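# Pull the motorised drawer fully out with four arms

## Task

Make the motorised tray slide out of its housing to the end of its travel, and leave it extended on its own: if the tray only stays out because a robot is still holding it at the end, the goal is not met. For reference, the arm bases (metres, scene frame) and headings (degrees, counter-clockwise from +x) are: arm1 at x=-0.73 y=+0.40 z=+0.80 heading -98; arm2 at x=-0.14 y=-0.32 z=+0.78 heading +86; arm3 at x=+0.26 y=+0.34 z=+0.75 heading -92; arm4 at x=+0.59 y=-0.39 z=+0.76 heading +81.

## Robot and tools

Setup: four identical i2rt Big YAM arms named arm1, arm2, arm3 and arm4, each with six revolute joints, a two-finger gripper and a wrist camera. Two room cameras, cam_high and cam_low, are fixed in the room. The hand reaches roughly 1.0 m from the joint1 axis when fully stretched. With joints 1 and 6 at zero and the hand level and pointing forward, the wrist camera rides on top of the hand, looking toward the fingertips.

Frames: one shared scene frame, origin on the floor, +z up, lengths in metres. Base positions and headings are given in the task. The point called hand lies halfway between the fingertips; its z axis runs along the fingers and the fingers close along its y axis. No result line prints the true pose of a base.

execute_actions: argument actions is a list holding at most one action; an empty list just reports state and images. The action is an object keyed by arm name; each arm gets a joints object. Joint values are absolute targets (not offsets), in radians, except gripper_m in metres. Ranges and done-tolerances: joint1_rad -2.879 to 2.879 (±0.045), rotation about the base, positive counter-clockwise seen from above, zero pointing along the base heading; joint2_rad 0 to 3.141 (±0.14), shoulder, zero has the upper arm pointing back roughly horizontally, increasing lifts it up then forward; joint3_rad 0 to 3.019 (±0.09), elbow, zero is fully folded, increasing opens it; joint4_rad -1.692 to 1.57 (±0.055), hand pitch, positive tips fingers up; joint5_rad -1.57 to 1.57 (±0.03), sideways hand swing, positive toward the arm's right; joint6_rad -2.094 to 2.094 (±0.035), hand roll, positive clockwise viewed from behind the hand; gripper_m 0 to 0.093 (±0.003), fingertip gap, about 50 to 62 N per pad or less. Example: {"arm1": {"joints": {"gripper_m": 0.05}}, "arm2": {"joints": {"joint1_rad": 0.3}}}. Motions in one action start together and may finish at different moments; joints move at different speeds so the hand path can bulge outward. Optional cameras: a list drawn from arm1_cam_wrist, arm2_cam_wrist, arm3_cam_wrist, arm4_cam_wrist, cam_high, cam_low, all; omitted, null or ["all"] returns every camera, [] returns none. The pictures line lists image order. Unknown keys, unknown camera names or out-of-range numbers reject the whole call and nothing moves.

wait: seconds, 0 to 10. Commands nothing new; the simulation continues and the same state and images come back.

zoom_image: camera (one of the six names) and region [x0, y0, x1, y1] in pixels of that camera's most recent full 504x504 image, origin top-left, at most 504 by 504. Gives a sharper close-up.

read_manual: optional section, only "licences"; returns licence text, moves nothing.

finished_scene: scene, the integer number of the scene being closed. Irreversible; call it only once the tray is out and stays out without help, then the result tells you whether it succeeded and may give the next task.

Reading results: joint_positions are measured values. joint_status describes how each commanded joint of the last accepted action ended. off_target: stopped short and may still push. contact_stop or time_out: the old target is dropped and the joint holds where it stopped, except a timed-out joint that keeps a target (at most 0.375, 0.375, 0.113, 0.225, 0.075, 0.3 rad away for joints 1 to 6) and keeps pushing, listed under on_its_own, and it may move there later if freed. "joint command not followed", often with a cause line, means a self/inter-arm clearance check blocked that arm's joint targets (the gripper still acts); those joints read not_followed and the arm may retry them with later actions. on_its_own covers what the call did not command; "held at" is the held target, not the position. Joints omitted from an action can still be driving toward earlier targets. Very small target changes may not move a joint. Joint torques are total drive outputs with per-arm offset, scale and noise; they are nonzero even without contact and are not a clean contact signal. If a stop is reported, later execute_actions, wait and finished_scene calls in that same reply are skipped.

Timing: the world keeps running while you compose a reply, with the arms holding their last commands. Shorter robot motion is better.

Hazards: the arms do not stop on contact and can push very hard. A hard squeeze between two robots fails the run; a hard collision can too, and the clearance check may react late and ignores fingers, gripper housings and wrist cameras. Nothing reports robot-robot contact, so keep arms apart. Sustained pushing or holding heats motors: MOTOR HOT appears from 85 °C, and at 100 °C that arm's motors and gripper let go until cooled (OVER-TEMPERATURE FAULT, joint_status limit_stop_at_motor_heat; resend targets afterward). To relieve a stalled joint, command its reported position. Avoid drops, slips, slams and heavy pushes; loaded joints sag when holding.

Each tool is called after "Call:" by a JSON object that holds its "api" and its "payload".

## Session

Call:
{"api": "execute_actions", "payload": {"actions": []}}

Scene clock: 0.00 s.
Joint torques (N m, as the arm reports them, + toward a larger angle): no reading
arm1.joint_positions: joint1_rad=-0.082 joint2_rad=+0.260 joint3_rad=+1.352 joint4_rad=-1.600 joint5_rad=+0.139 joint6_rad=+0.034 gripper_m=+0.095
arm1.joint_status: not commanded
arm1.hand: x=-0.7693 y=+0.3494 z=+1.3184 quat_wxyz=(-0.281, -0.701, -0.496, +0.429) (m; scene frame)
arm2.joint_positions: joint1_rad=-0.204 joint2_rad=+0.489 joint3_rad=+1.406 joint4_rad=-1.279 joint5_rad=-0.278 joint6_rad=+0.088 gripper_m=+0.094
arm2.joint_status: not commanded
arm2.hand: x=-0.1393 y=-0.1363 z=+1.3657 quat_wxyz=(-0.357, +0.528, -0.628, -0.445) (m; scene frame)
arm3.joint_positions: joint1_rad=+0.556 joint2_rad=+0.645 joint3_rad=+1.573 joint4_rad=-1.310 joint5_rad=+0.175 joint6_rad=-0.150 gripper_m=+0.094
arm3.joint_status: not commanded
arm3.hand: x=+0.3374 y=+0.1470 z=+1.3812 quat_wxyz=(-0.424, -0.400, -0.719, +0.379) (m; scene frame)
arm4.joint_positions: joint1_rad=-0.490 joint2_rad=+0.439 joint3_rad=+1.550 joint4_rad=-1.226 joint5_rad=+0.204 joint6_rad=+0.329 gripper_m=+0.094
arm4.joint_status: not commanded
arm4.hand: x=+0.6872 y=-0.3133 z=+1.4269 quat_wxyz=(-0.580, +0.154, -0.731, -0.324) (m; scene frame)
pictures: arm1_cam_wrist, arm2_cam_wrist, arm3_cam_wrist, arm4_cam_wrist, cam_high, cam_low
Images, in order (width x height): arm1_cam_wrist 504x504, arm2_cam_wrist 504x504, arm3_cam_wrist 504x504, arm4_cam_wrist 504x504, cam_high 504x504, cam_low 504x504.

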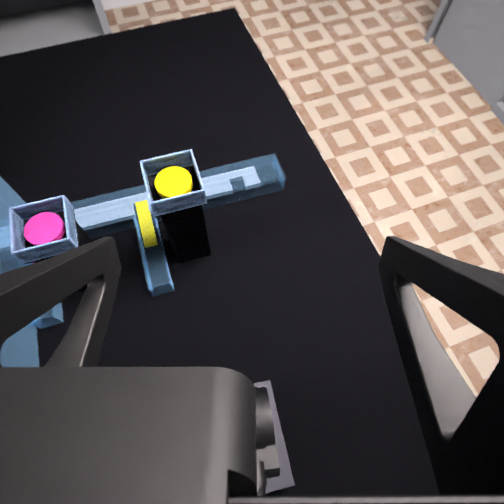

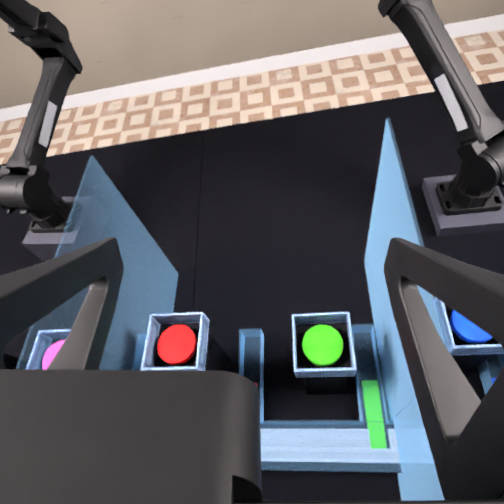

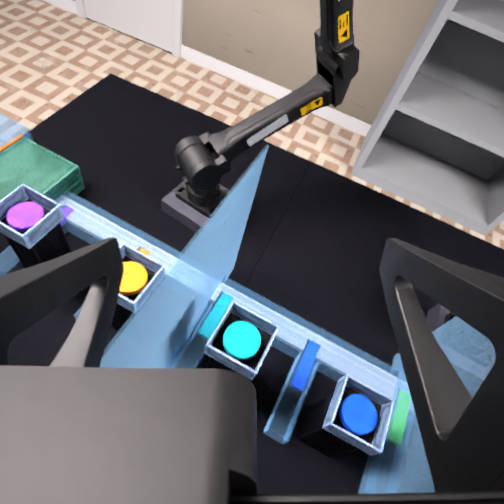

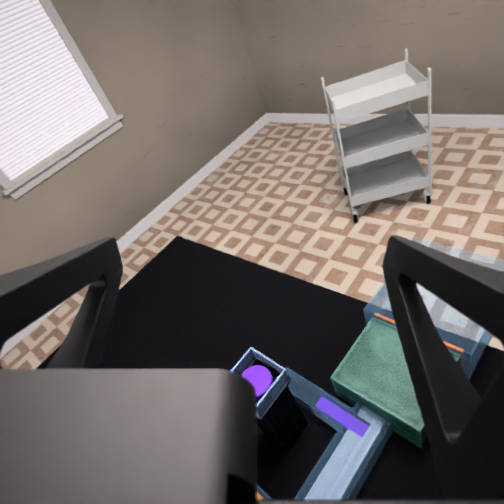

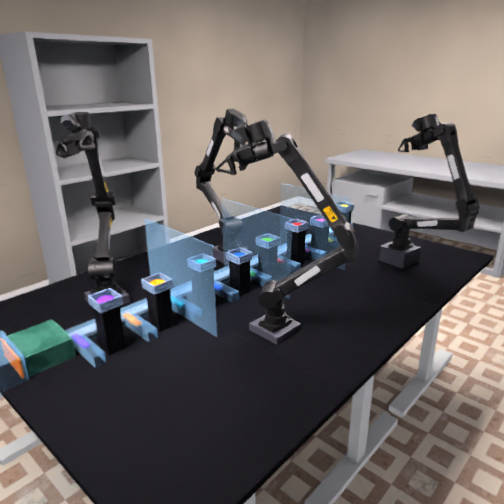

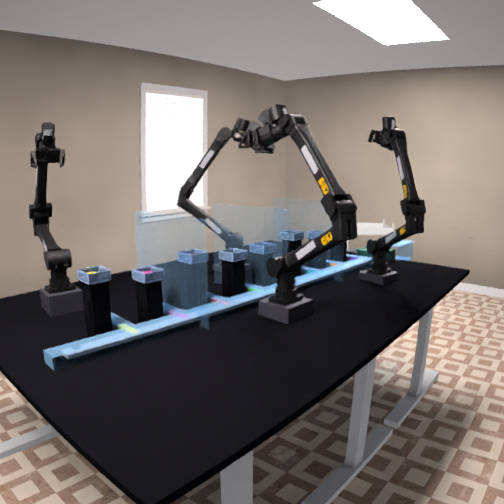

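Call:
{"api": "execute_actions", "payload": {"actions": [{"arm1":{"joints":{"joint1_rad":0.14,"joint2_rad":1.3,"joint3_rad":1.35,"joint4_rad":-1.6,"joint5_rad":0,"joint6_rad":0}},"arm2":{"joints":{"joint1_rad":0.07,"joint2_rad":1.2,"joint3_rad":1.25,"joint4_rad":-1.6,"joint5_rad":0,"joint6_rad":0}},"arm3":{"joints":{"joint1_rad":0.03,"joint2_rad":1.2,"joint3_rad":1.25,"joint4_rad":-1.6,"joint5_rad":0,"joint6_rad":0}},"arm4":{"joints":{"joint1_rad":0.15,"joint2_rad":1.3,"joint3_rad":1.35,"joint4_rad":-1.6,"joint5_rad":0,"joint6_rad":0}}}]}}

Scene clock: 13.30 s.
Joint torques (N m, as the arm reports them, + toward a larger angle): arm1=[ 0.46 -7.61 10.91  0.48 -0.11 -0.09] | arm2=[-0.11 -7.79 10.43  0.3   0.16 -0.06] | arm3=[-0.23 -7.02 13.68 -0.14 -0.04  0.04] | arm4=[  0.46 -10.18  10.92  -0.55  -0.11  -0.12]
arm1.joint_positions: joint1_rad=+0.132 joint2_rad=+1.302 joint3_rad=+1.339 joint4_rad=-1.600 joint5_rad=+0.003 joint6_rad=+0.007 gripper_m=+0.095
arm1.joint_status: all done
arm1.hand: x=-0.7343 y=+0.0326 z=+1.0897 quat_wxyz=(-0.006, -0.712, -0.703, +0.006) (m; scene frame)
arm2.joint_positions: joint1_rad=+0.061 joint2_rad=+1.192 joint3_rad=+1.250 joint4_rad=-1.592 joint5_rad=-0.003 joint6_rad=+0.011 gripper_m=+0.094
arm2.joint_status: all done
arm2.hand: x=-0.1397 y=+0.0146 z=+1.0614 quat_wxyz=(-0.008, +0.700, -0.714, -0.012) (m; scene frame)
arm3.joint_positions: joint1_rad=+0.029 joint2_rad=+1.198 joint3_rad=+1.221 joint4_rad=-1.591 joint5_rad=+0.001 joint6_rad=-0.008 gripper_m=+0.094
arm3.joint_status: all done
arm3.hand: x=+0.2556 y=+0.0130 z=+1.0266 quat_wxyz=(-0.008, -0.706, -0.709, +0.006) (m; scene frame)
arm4.joint_positions: joint1_rad=+0.154 joint2_rad=+1.307 joint3_rad=+1.342 joint4_rad=-1.592 joint5_rad=+0.001 joint6_rad=+0.008 gripper_m=+0.094
arm4.joint_status: all done
arm4.hand: x=+0.5894 y=-0.0144 z=+1.0396 quat_wxyz=(-0.003, +0.703, -0.711, -0.003) (m; scene frame)
pictures: arm1_cam_wrist, arm2_cam_wrist, arm3_cam_wrist, arm4_cam_wrist, cam_high, cam_low
Images, in order (width x height): arm1_cam_wrist 504x504, arm2_cam_wrist 504x504, arm3_cam_wrist 504x504, arm4_cam_wrist 504x504, cam_high 504x504, cam_low 504x504.

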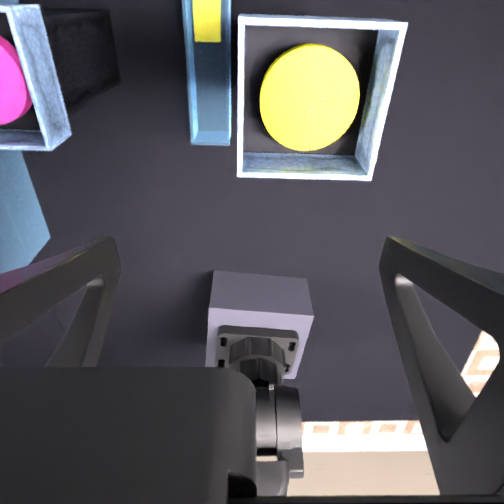

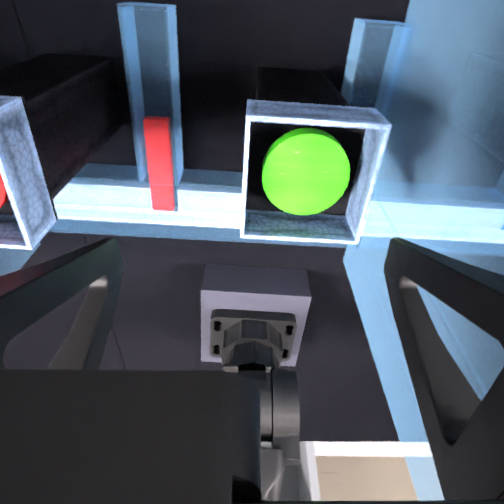

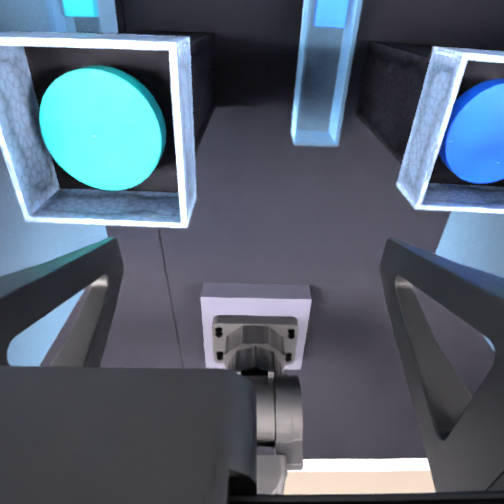

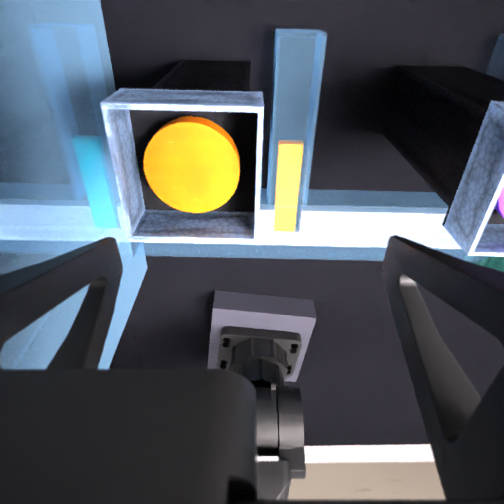

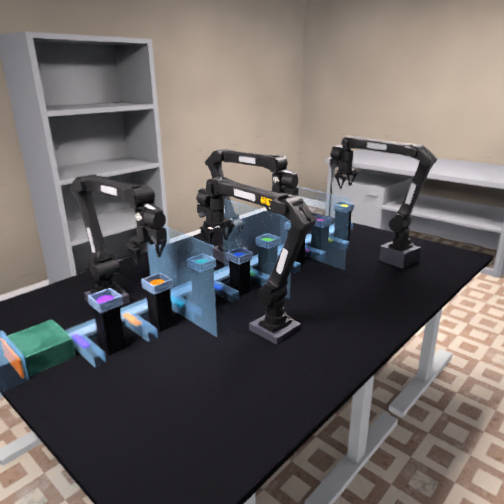

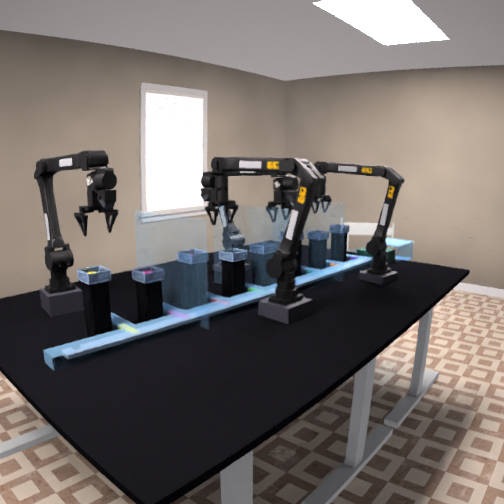

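Call:
{"api": "execute_actions", "payload": {"actions": [{"arm1":{"joints":{"joint1_rad":0.035,"joint2_rad":1.404,"joint3_rad":1.21,"joint4_rad":-1.37,"gripper_m":0}},"arm2":{"joints":{"joint1_rad":-0.04,"joint2_rad":1.181,"joint3_rad":1.05,"joint4_rad":-1.44,"gripper_m":0}},"arm3":{"joints":{"joint1_rad":0.24,"joint2_rad":1.241,"joint3_rad":1.19,"joint4_rad":-1.51,"gripper_m":0}},"arm4":{"joints":{"joint1_rad":0.244,"joint2_rad":1.36,"joint3_rad":1.26,"joint4_rad":-1.47,"gripper_m":0}}}]}}

Scene clock: 32.10 s.
Joint torques (N m, as the arm reports them, + toward a larger angle): arm1=[-0.14 -9.76 10.7   0.79 -0.05 -0.08] | arm2=[-0.9  -8.5   9.89  1.07  0.07 -0.05] | arm3=[-0.87 -7.35 11.23  0.61  0.    0.03] | arm4=[  0.28 -11.37  10.43   0.22  -0.09  -0.11]
arm1.joint_positions: joint1_rad=+0.033 joint2_rad=+1.417 joint3_rad=+1.197 joint4_rad=-1.379 joint5_rad=+0.001 joint6_rad=+0.006 gripper_m=+0.001
arm1.joint_status: all done
arm1.hand: x=-0.7729 y=+0.0075 z=+0.9941 quat_wxyz=(+0.005, -0.745, -0.667, -0.008) (m; scene frame)
arm2.joint_positions: joint1_rad=-0.039 joint2_rad=+1.186 joint3_rad=+1.054 joint4_rad=-1.449 joint5_rad=-0.002 joint6_rad=+0.009 gripper_m=+0.000
arm2.joint_status: all done
arm2.hand: x=-0.1079 y=-0.0044 z=+0.9887 quat_wxyz=(+0.008, +0.664, -0.748, +0.005) (m; scene frame)
arm3.joint_positions: joint1_rad=+0.246 joint2_rad=+1.236 joint3_rad=+1.190 joint4_rad=-1.521 joint5_rad=+0.000 joint6_rad=-0.007 gripper_m=+0.001
arm3.joint_status: all done
arm3.hand: x=+0.3298 y=+0.0061 z=+1.0030 quat_wxyz=(-0.007, -0.625, -0.780, +0.006) (m; scene frame)
arm4.joint_positions: joint1_rad=+0.250 joint2_rad=+1.371 joint3_rad=+1.255 joint4_rad=-1.479 joint5_rad=+0.001 joint6_rad=+0.007 gripper_m=+0.000
arm4.joint_status: all done
arm4.hand: x=+0.5523 y=-0.0032 z=+0.9837 quat_wxyz=(+0.010, +0.736, -0.676, +0.010) (m; scene frame)
pictures: arm1_cam_wrist, arm2_cam_wrist, arm3_cam_wrist, arm4_cam_wrist, cam_high, cam_low
Images, in order (width x height): arm1_cam_wrist 504x504, arm2_cam_wrist 504x504, arm3_cam_wrist 504x504, arm4_cam_wrist 504x504, cam_high 504x504, cam_low 504x504.

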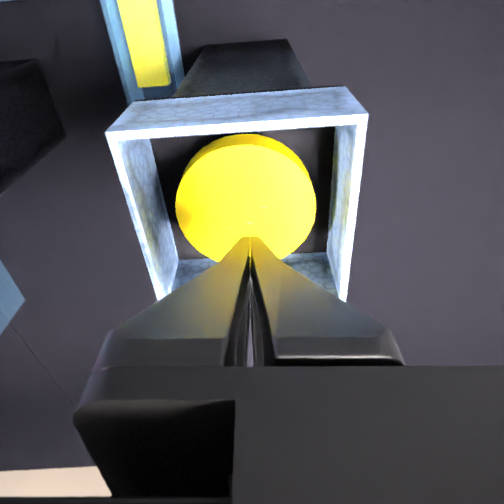

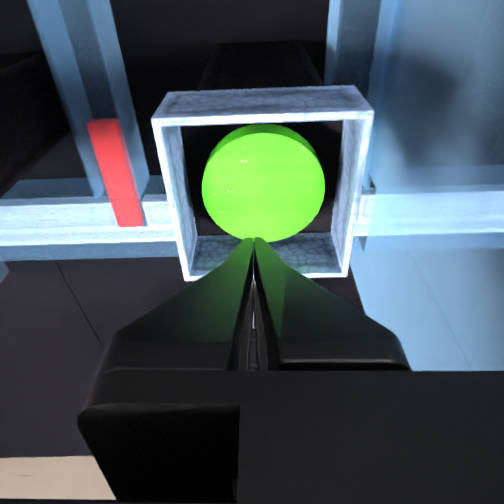

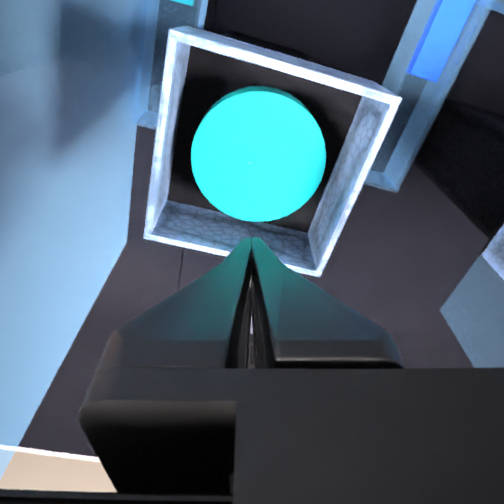

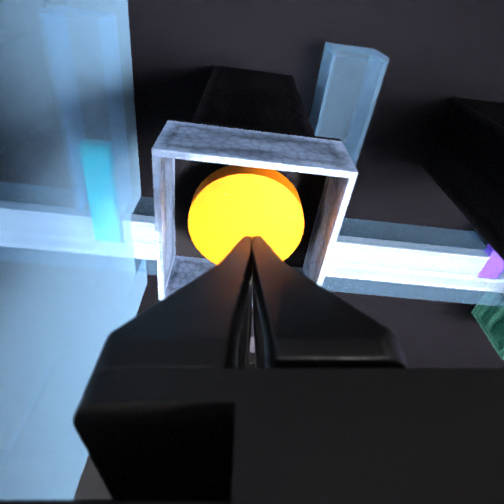

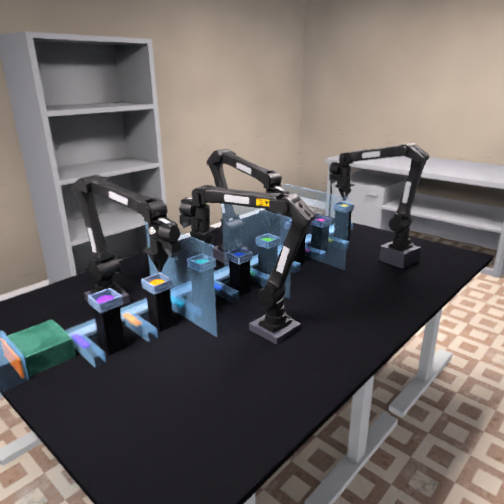

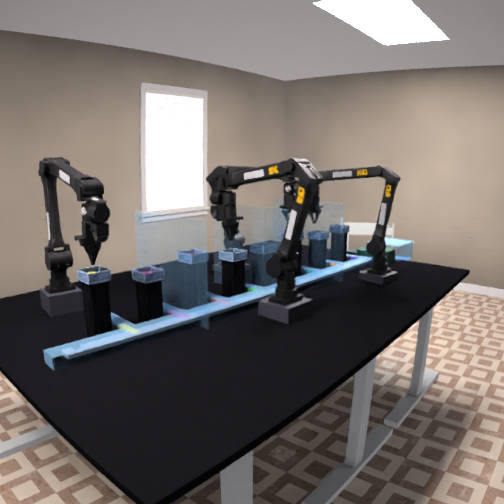

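Call:
{"api": "execute_actions", "payload": {"actions": [{"arm1":{"joints":{"joint2_rad":1.396,"joint3_rad":1.057,"joint4_rad":-1.23}},"arm2":{"joints":{"joint1_rad":-0.06,"joint2_rad":1.178,"joint3_rad":0.891,"joint4_rad":-1.28}},"arm3":{"joints":{"joint2_rad":1.258,"joint3_rad":1.063,"joint4_rad":-1.375}},"arm4":{"joints":{"joint2_rad":1.31,"joint3_rad":1.065,"joint4_rad":-1.32}}}]}}

Scene clock: 40.57 s.
Joint torques (N m, as the arm reports them, + toward a larger angle): arm1=[-0.08 -7.69  8.29  1.13 -0.04 -0.07] | arm2=[-1.88 -8.06  9.36  1.26  0.07 -0.05] | arm3=[-0.8  -6.81 11.07  0.85 -0.01  0.03] | arm4=[ 0.3  -9.51 10.2   0.29 -0.1  -0.11]
arm1.joint_positions: joint1_rad=+0.033 joint2_rad=+1.384 joint3_rad=+1.071 joint4_rad=-1.246 joint5_rad=+0.001 joint6_rad=+0.006 gripper_m=+0.001
arm1.joint_status: all done
arm1.hand: x=-0.7715 y=+0.0193 z=+0.9597 quat_wxyz=(-0.008, -0.745, -0.667, +0.007) (m; scene frame)
arm2.joint_positions: joint1_rad=-0.047 joint2_rad=+1.182 joint3_rad=+0.897 joint4_rad=-1.293 joint5_rad=-0.002 joint6_rad=+0.009 gripper_m=+0.000
arm2.joint_status: all done
arm2.hand: x=-0.1070 y=-0.0179 z=+0.9312 quat_wxyz=(+0.007, +0.661, -0.751, +0.004) (m; scene frame)
arm3.joint_positions: joint1_rad=+0.246 joint2_rad=+1.245 joint3_rad=+1.062 joint4_rad=-1.393 joint5_rad=+0.000 joint6_rad=-0.007 gripper_m=+0.001
arm3.joint_status: all done
arm3.hand: x=+0.3290 y=+0.0099 z=+0.9517 quat_wxyz=(-0.004, -0.625, -0.780, +0.004) (m; scene frame)
arm4.joint_positions: joint1_rad=+0.250 joint2_rad=+1.311 joint3_rad=+1.061 joint4_rad=-1.330 joint5_rad=+0.001 joint6_rad=+0.007 gripper_m=+0.000
arm4.joint_status: all done
arm4.hand: x=+0.5549 y=-0.0322 z=+0.9317 quat_wxyz=(+0.005, +0.737, -0.676, +0.005) (m; scene frame)
pictures: arm1_cam_wrist, arm2_cam_wrist, arm3_cam_wrist, arm4_cam_wrist, cam_high, cam_low
Images, in order (width x height): arm1_cam_wrist 504x504, arm2_cam_wrist 504x504, arm3_cam_wrist 504x504, arm4_cam_wrist 504x504, cam_high 504x504, cam_low 504x504.

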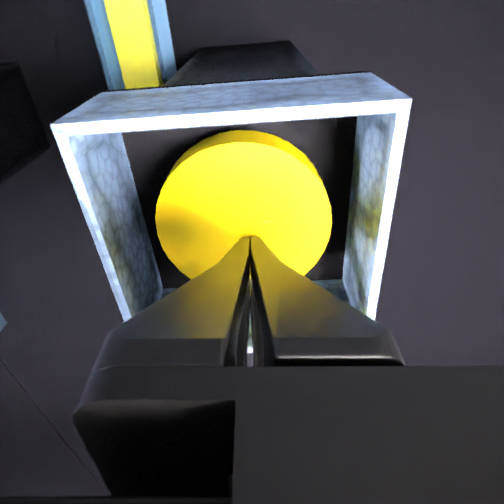

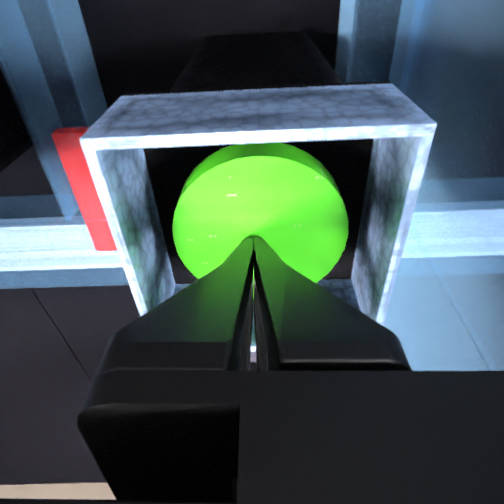

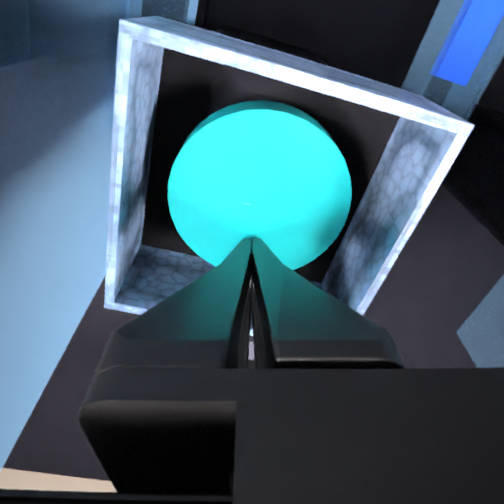

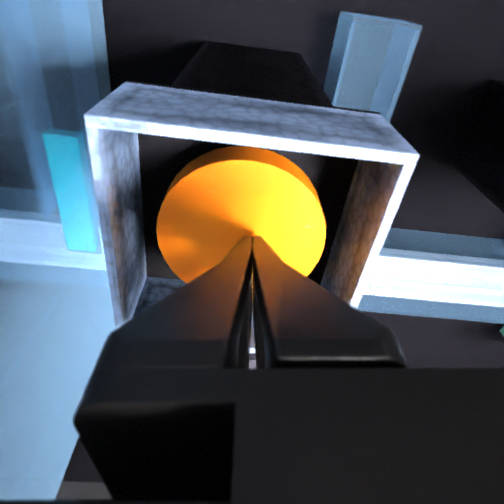

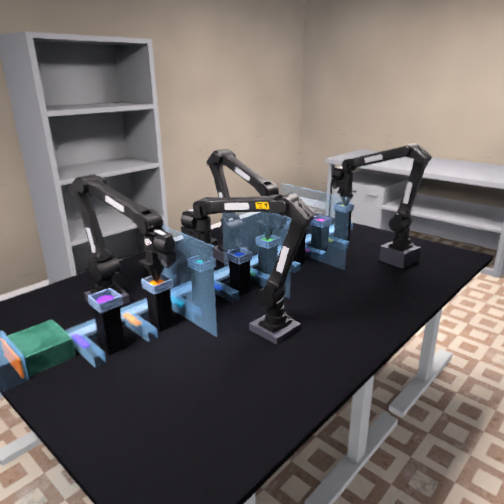

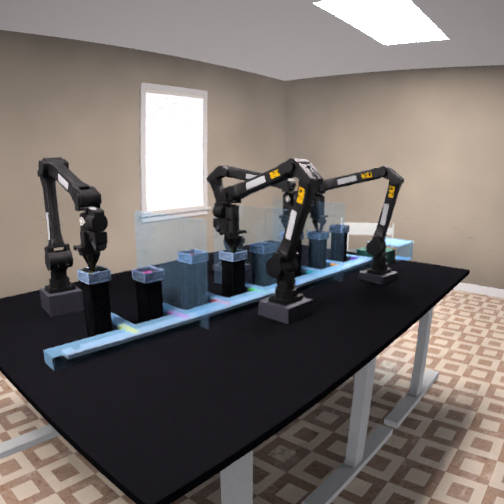

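All are at or near contact; press deeper.

Call:
{"api": "execute_actions", "payload": {"actions": [{"arm1":{"joints":{"joint2_rad":1.43,"joint3_rad":1.02,"joint4_rad":-1.19}},"arm2":{"joints":{"joint2_rad":1.22,"joint3_rad":0.85,"joint4_rad":-1.21}},"arm3":{"joints":{"joint2_rad":1.31,"joint3_rad":1.02,"joint4_rad":-1.28}},"arm4":{"joints":{"joint2_rad":1.35,"joint3_rad":1.02,"joint4_rad":-1.25}}}]}}

Scene clock: 45.40 s.
Joint torques (N m, as the arm reports them, + toward a larger angle): arm1=[-0.13 -5.04  6.71  1.46 -0.04 -0.07] | arm2=[-1.92 -4.43  7.7   1.72  0.07 -0.05] | arm3=[-0.78 -3.81  8.46  1.23  0.    0.02] | arm4=[ 0.33 -7.43  8.05  1.04 -0.09 -0.11]
arm1.joint_positions: joint1_rad=+0.033 joint2_rad=+1.383 joint3_rad=+1.052 joint4_rad=-1.213 joint5_rad=+0.001 joint6_rad=+0.006 gripper_m=+0.001
arm1.joint_status: all done
arm1.hand: x=-0.7716 y=+0.0180 z=+0.9533 quat_wxyz=(-0.013, -0.745, -0.667, +0.013) (m; scene frame)
arm2.joint_positions: joint1_rad=-0.047 joint2_rad=+1.182 joint3_rad=+0.877 joint4_rad=-1.229 joint5_rad=-0.002 joint6_rad=+0.009 gripper_m=+0.000
arm2.joint_status: all done
arm2.hand: x=-0.1061 y=-0.0099 z=+0.9237 quat_wxyz=(-0.009, +0.661, -0.751, -0.010) (m; scene frame)
arm3.joint_positions: joint1_rad=+0.246 joint2_rad=+1.255 joint3_rad=+1.050 joint4_rad=-1.305 joint5_rad=+0.000 joint6_rad=-0.007 gripper_m=+0.001
arm3.joint_status: all done
arm3.hand: x=+0.3329 y=-0.0083 z=+0.9450 quat_wxyz=(-0.030, -0.625, -0.780, +0.025) (m; scene frame)
arm4.joint_positions: joint1_rad=+0.250 joint2_rad=+1.323 joint3_rad=+1.039 joint4_rad=-1.274 joint5_rad=+0.001 joint6_rad=+0.007 gripper_m=+0.000
arm4.joint_status: all done
arm4.hand: x=+0.5543 y=-0.0257 z=+0.9197 quat_wxyz=(-0.002, +0.737, -0.676, -0.003) (m; scene frame)
pictures: arm1_cam_wrist, arm2_cam_wrist, arm3_cam_wrist, arm4_cam_wrist, cam_high, cam_low
Images, in order (width x height): arm1_cam_wrist 504x504, arm2_cam_wrist 504x504, arm3_cam_wrist 504x504, arm4_cam_wrist 504x504, cam_high 504x504, cam_low 504x504.

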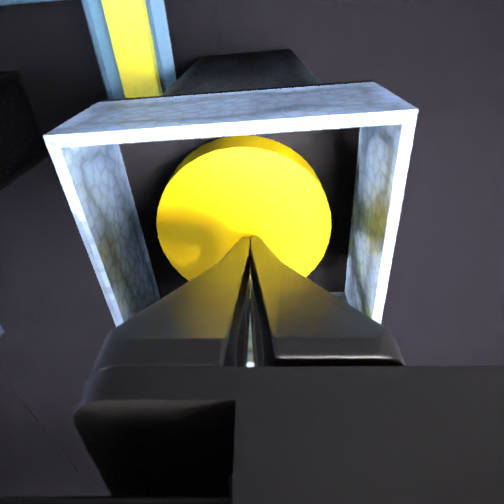

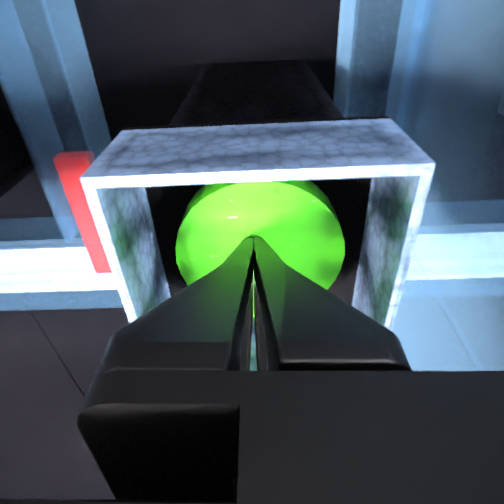

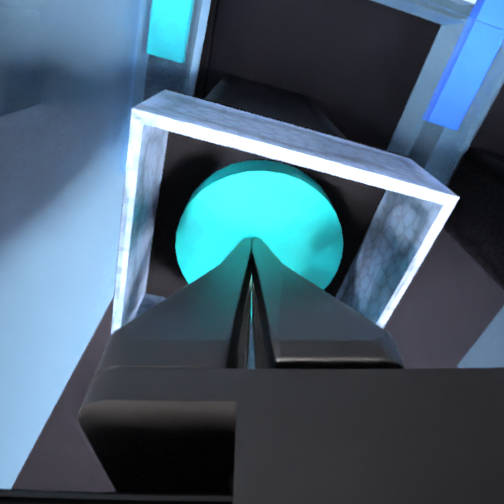

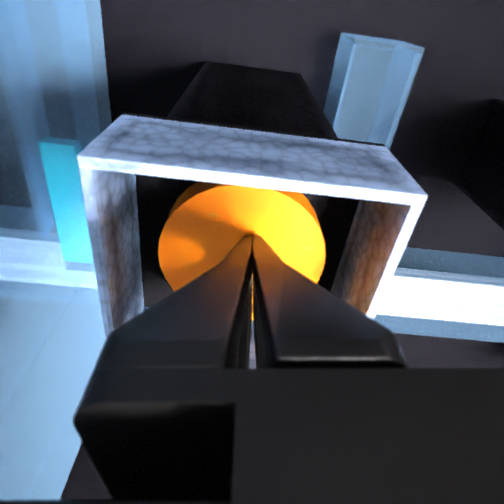

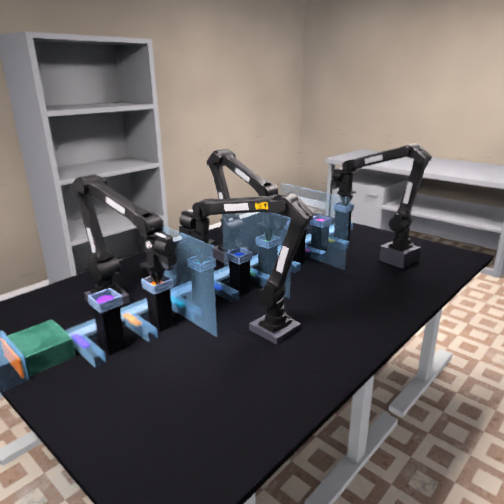

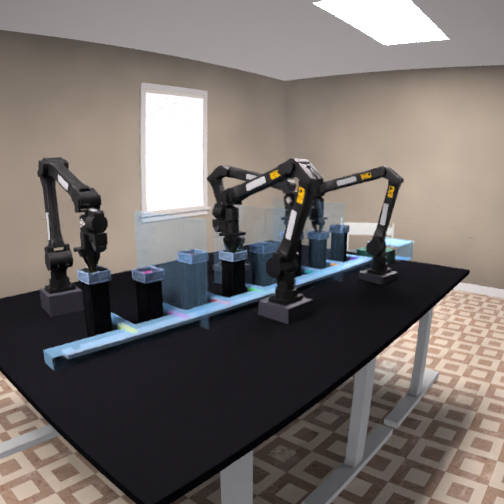

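Springy buttons; more force.

Call:
{"api": "execute_actions", "payload": {"actions": [{"arm1":{"joints":{"joint2_rad":1.49,"joint3_rad":0.96}},"arm2":{"joints":{"joint2_rad":1.26,"joint3_rad":0.78}},"arm3":{"joints":{"joint2_rad":1.35,"joint3_rad":0.95}},"arm4":{"joints":{"joint2_rad":1.41,"joint3_rad":0.96}}}]}}

Call:
{"api": "zoom_image", "payload": {"camera": "cam_low", "region": [30,230,430,380]}}

Scene clock: 50.80 s.
Joint torques (N m, as the arm reports them, + toward a larger angle): arm1=[-0.2  -1.28  2.05  1.26 -0.04 -0.07] | arm2=[-1.86 -0.98  2.56  1.41  0.07 -0.05] | arm3=[-0.79 -0.85  2.87  1.1  -0.01  0.03] | arm4=[ 0.27 -2.55  3.03  0.89 -0.1  -0.1 ]
arm1.joint_positions: joint1_rad=+0.033 joint2_rad=+1.382 joint3_rad=+1.045 joint4_rad=-1.208 joint5_rad=+0.001 joint6_rad=+0.006 gripper_m=+0.001
arm1.joint_status: all done
arm1.hand: x=-0.7715 y=+0.0193 z=+0.9511 quat_wxyz=(-0.013, -0.745, -0.667, +0.012) (m; scene frame)
arm2.joint_positions: joint1_rad=-0.047 joint2_rad=+1.183 joint3_rad=+0.869 joint4_rad=-1.223 joint5_rad=-0.002 joint6_rad=+0.009 gripper_m=+0.000
arm2.joint_status: all done
arm2.hand: x=-0.1062 y=-0.0111 z=+0.9206 quat_wxyz=(-0.008, +0.661, -0.751, -0.009) (m; scene frame)
arm3.joint_positions: joint1_rad=+0.246 joint2_rad=+1.255 joint3_rad=+1.045 joint4_rad=-1.302 joint5_rad=+0.000 joint6_rad=-0.007 gripper_m=+0.001
arm3.joint_status: joint3_rad time_out (moved -0.006 of -0.100); the others done
arm3.on_its_own: joint3_rad reads +1.045 and still pushes toward +0.950 since a time_out
arm3.hand: x=+0.3327 y=-0.0073 z=+0.9428 quat_wxyz=(-0.029, -0.625, -0.780, +0.024) (m; scene frame)
arm4.joint_positions: joint1_rad=+0.250 joint2_rad=+1.323 joint3_rad=+1.033 joint4_rad=-1.271 joint5_rad=+0.001 joint6_rad=+0.007 gripper_m=+0.000
arm4.joint_status: all done
arm4.hand: x=+0.5544 y=-0.0269 z=+0.9176 quat_wxyz=(-0.001, +0.737, -0.676, -0.002) (m; scene frame)
pictures: arm1_cam_wrist, arm2_cam_wrist, arm3_cam_wrist, arm4_cam_wrist, cam_high, cam_low
Images, in order (width x height): arm1_cam_wrist 504x504, arm2_cam_wrist 504x504, arm3_cam_wrist 504x504, arm4_cam_wrist 504x504, cam_high 504x504, cam_low 504x504.

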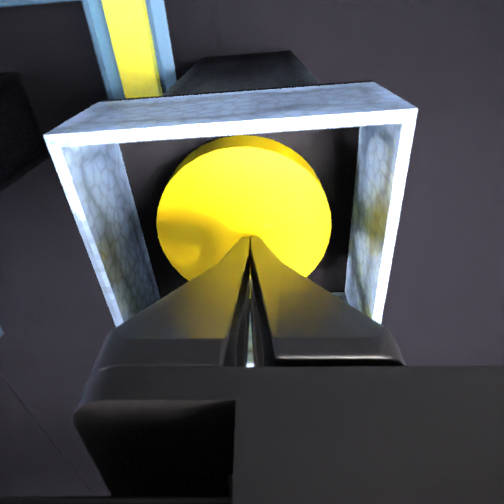

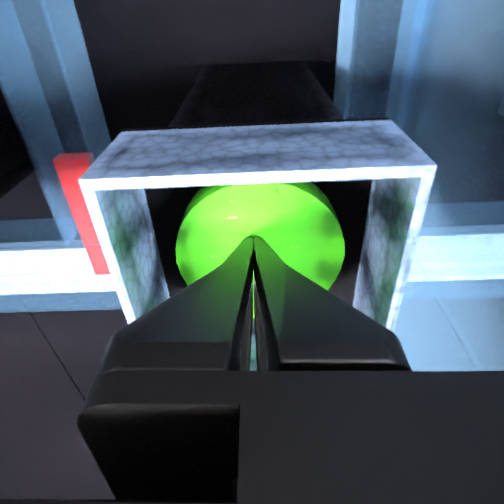

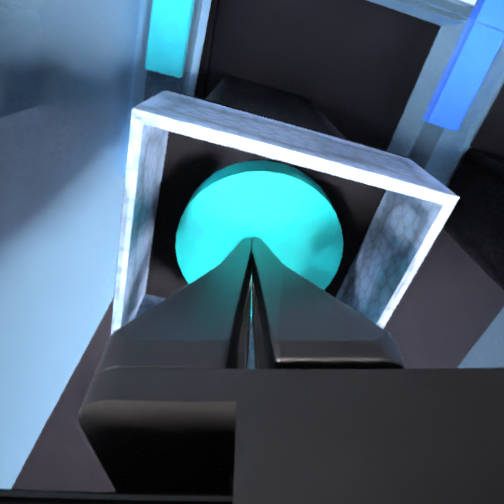

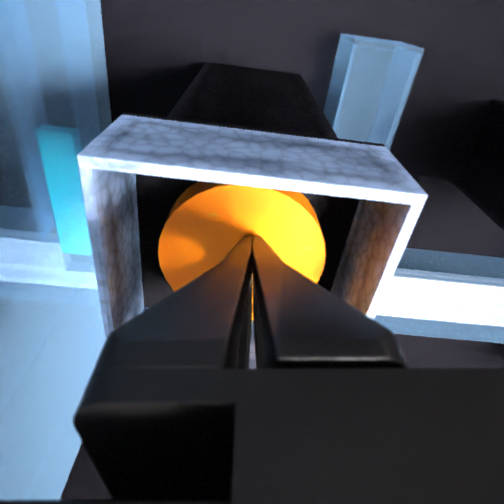

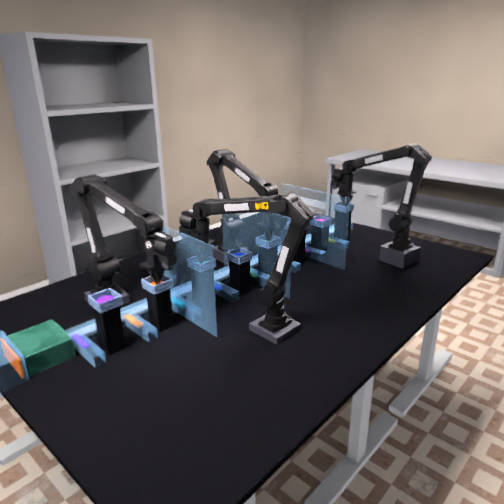

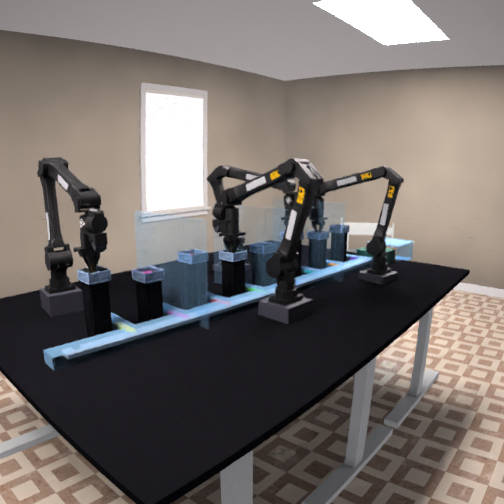

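Region (30, 230, 430, 380) of cam_low's 504x504 image, scaled by 1.260, with more detail than that image has; it fills the top 189 rows of this view, and the rest is white.

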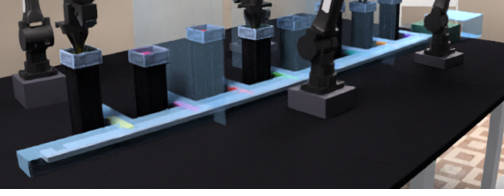

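Bolts are slowly retracting.

Call:
{"api": "wait", "payload": {"seconds": 5}}

Scene clock: 58.60 s.
Joint torques (N m, as the arm reports them, + toward a larger angle): arm1=[-0.28 -1.    2.09  1.32 -0.06 -0.07] | arm2=[-1.89 -0.98  2.57  1.41  0.07 -0.05] | arm3=[-0.84 -0.79  2.87  1.09 -0.01  0.03] | arm4=[ 0.3  -2.55  3.02  0.91 -0.1  -0.11]
arm1.joint_positions: joint1_rad=+0.033 joint2_rad=+1.382 joint3_rad=+1.045 joint4_rad=-1.208 joint5_rad=+0.001 joint6_rad=+0.006 gripper_m=+0.001
arm1.joint_status: all done
arm1.hand: x=-0.7715 y=+0.0193 z=+0.9511 quat_wxyz=(-0.013, -0.745, -0.667, +0.012) (m; scene frame)
arm2.joint_positions: joint1_rad=-0.047 joint2_rad=+1.183 joint3_rad=+0.869 joint4_rad=-1.223 joint5_rad=-0.002 joint6_rad=+0.009 gripper_m=+0.000
arm2.joint_status: all done
arm2.hand: x=-0.1062 y=-0.0111 z=+0.9206 quat_wxyz=(-0.008, +0.661, -0.751, -0.009) (m; scene frame)
arm3.joint_positions: joint1_rad=+0.246 joint2_rad=+1.255 joint3_rad=+1.045 joint4_rad=-1.302 joint5_rad=+0.000 joint6_rad=-0.007 gripper_m=+0.001
arm3.joint_status: joint3_rad time_out (moved -0.006 of -0.100); the others done
arm3.on_its_own: joint3_rad reads +1.045 and still pushes toward +0.950 since a time_out
arm3.hand: x=+0.3327 y=-0.0073 z=+0.9428 quat_wxyz=(-0.029, -0.625, -0.780, +0.024) (m; scene frame)
arm4.joint_positions: joint1_rad=+0.250 joint2_rad=+1.323 joint3_rad=+1.033 joint4_rad=-1.271 joint5_rad=+0.001 joint6_rad=+0.007 gripper_m=+0.000
arm4.joint_status: all done
arm4.hand: x=+0.5544 y=-0.0269 z=+0.9176 quat_wxyz=(-0.001, +0.737, -0.676, -0.002) (m; scene frame)
wait: 5.00 s; at rest from the start
pictures: arm1_cam_wrist, arm2_cam_wrist, arm3_cam_wrist, arm4_cam_wrist, cam_high, cam_low
Images, in order (width x height): arm1_cam_wrist 504x504, arm2_cam_wrist 504x504, arm3_cam_wrist 504x504, arm4_cam_wrist 504x504, cam_high 504x504, cam_low 504x504.

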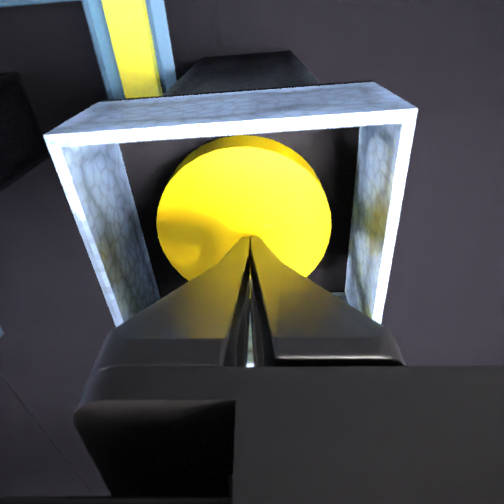

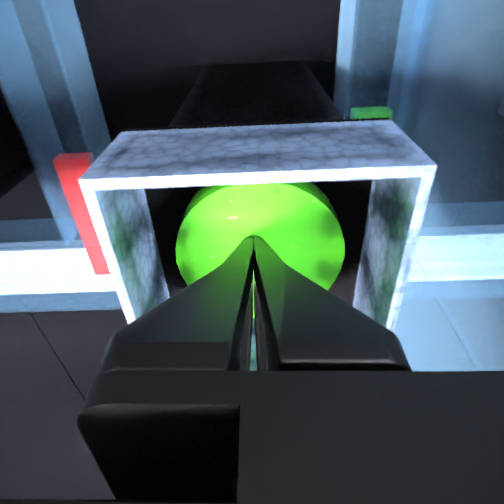

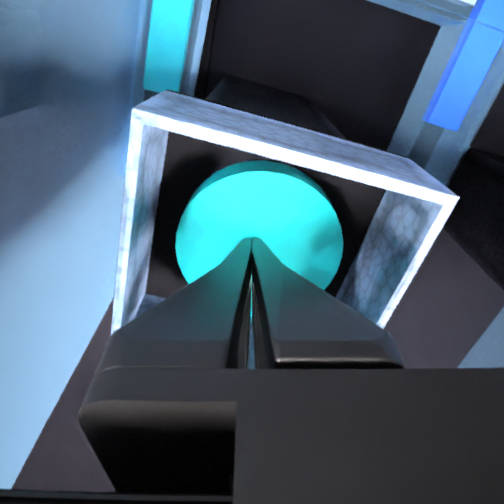

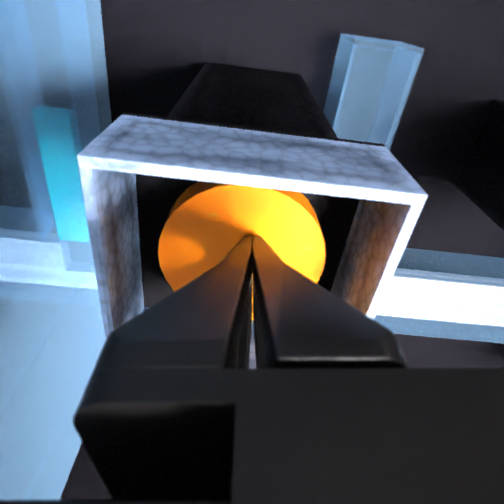

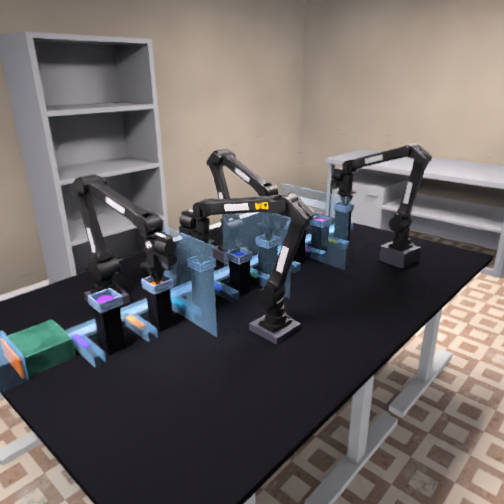

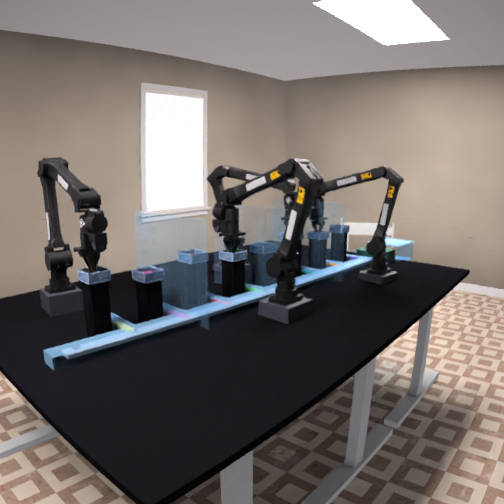

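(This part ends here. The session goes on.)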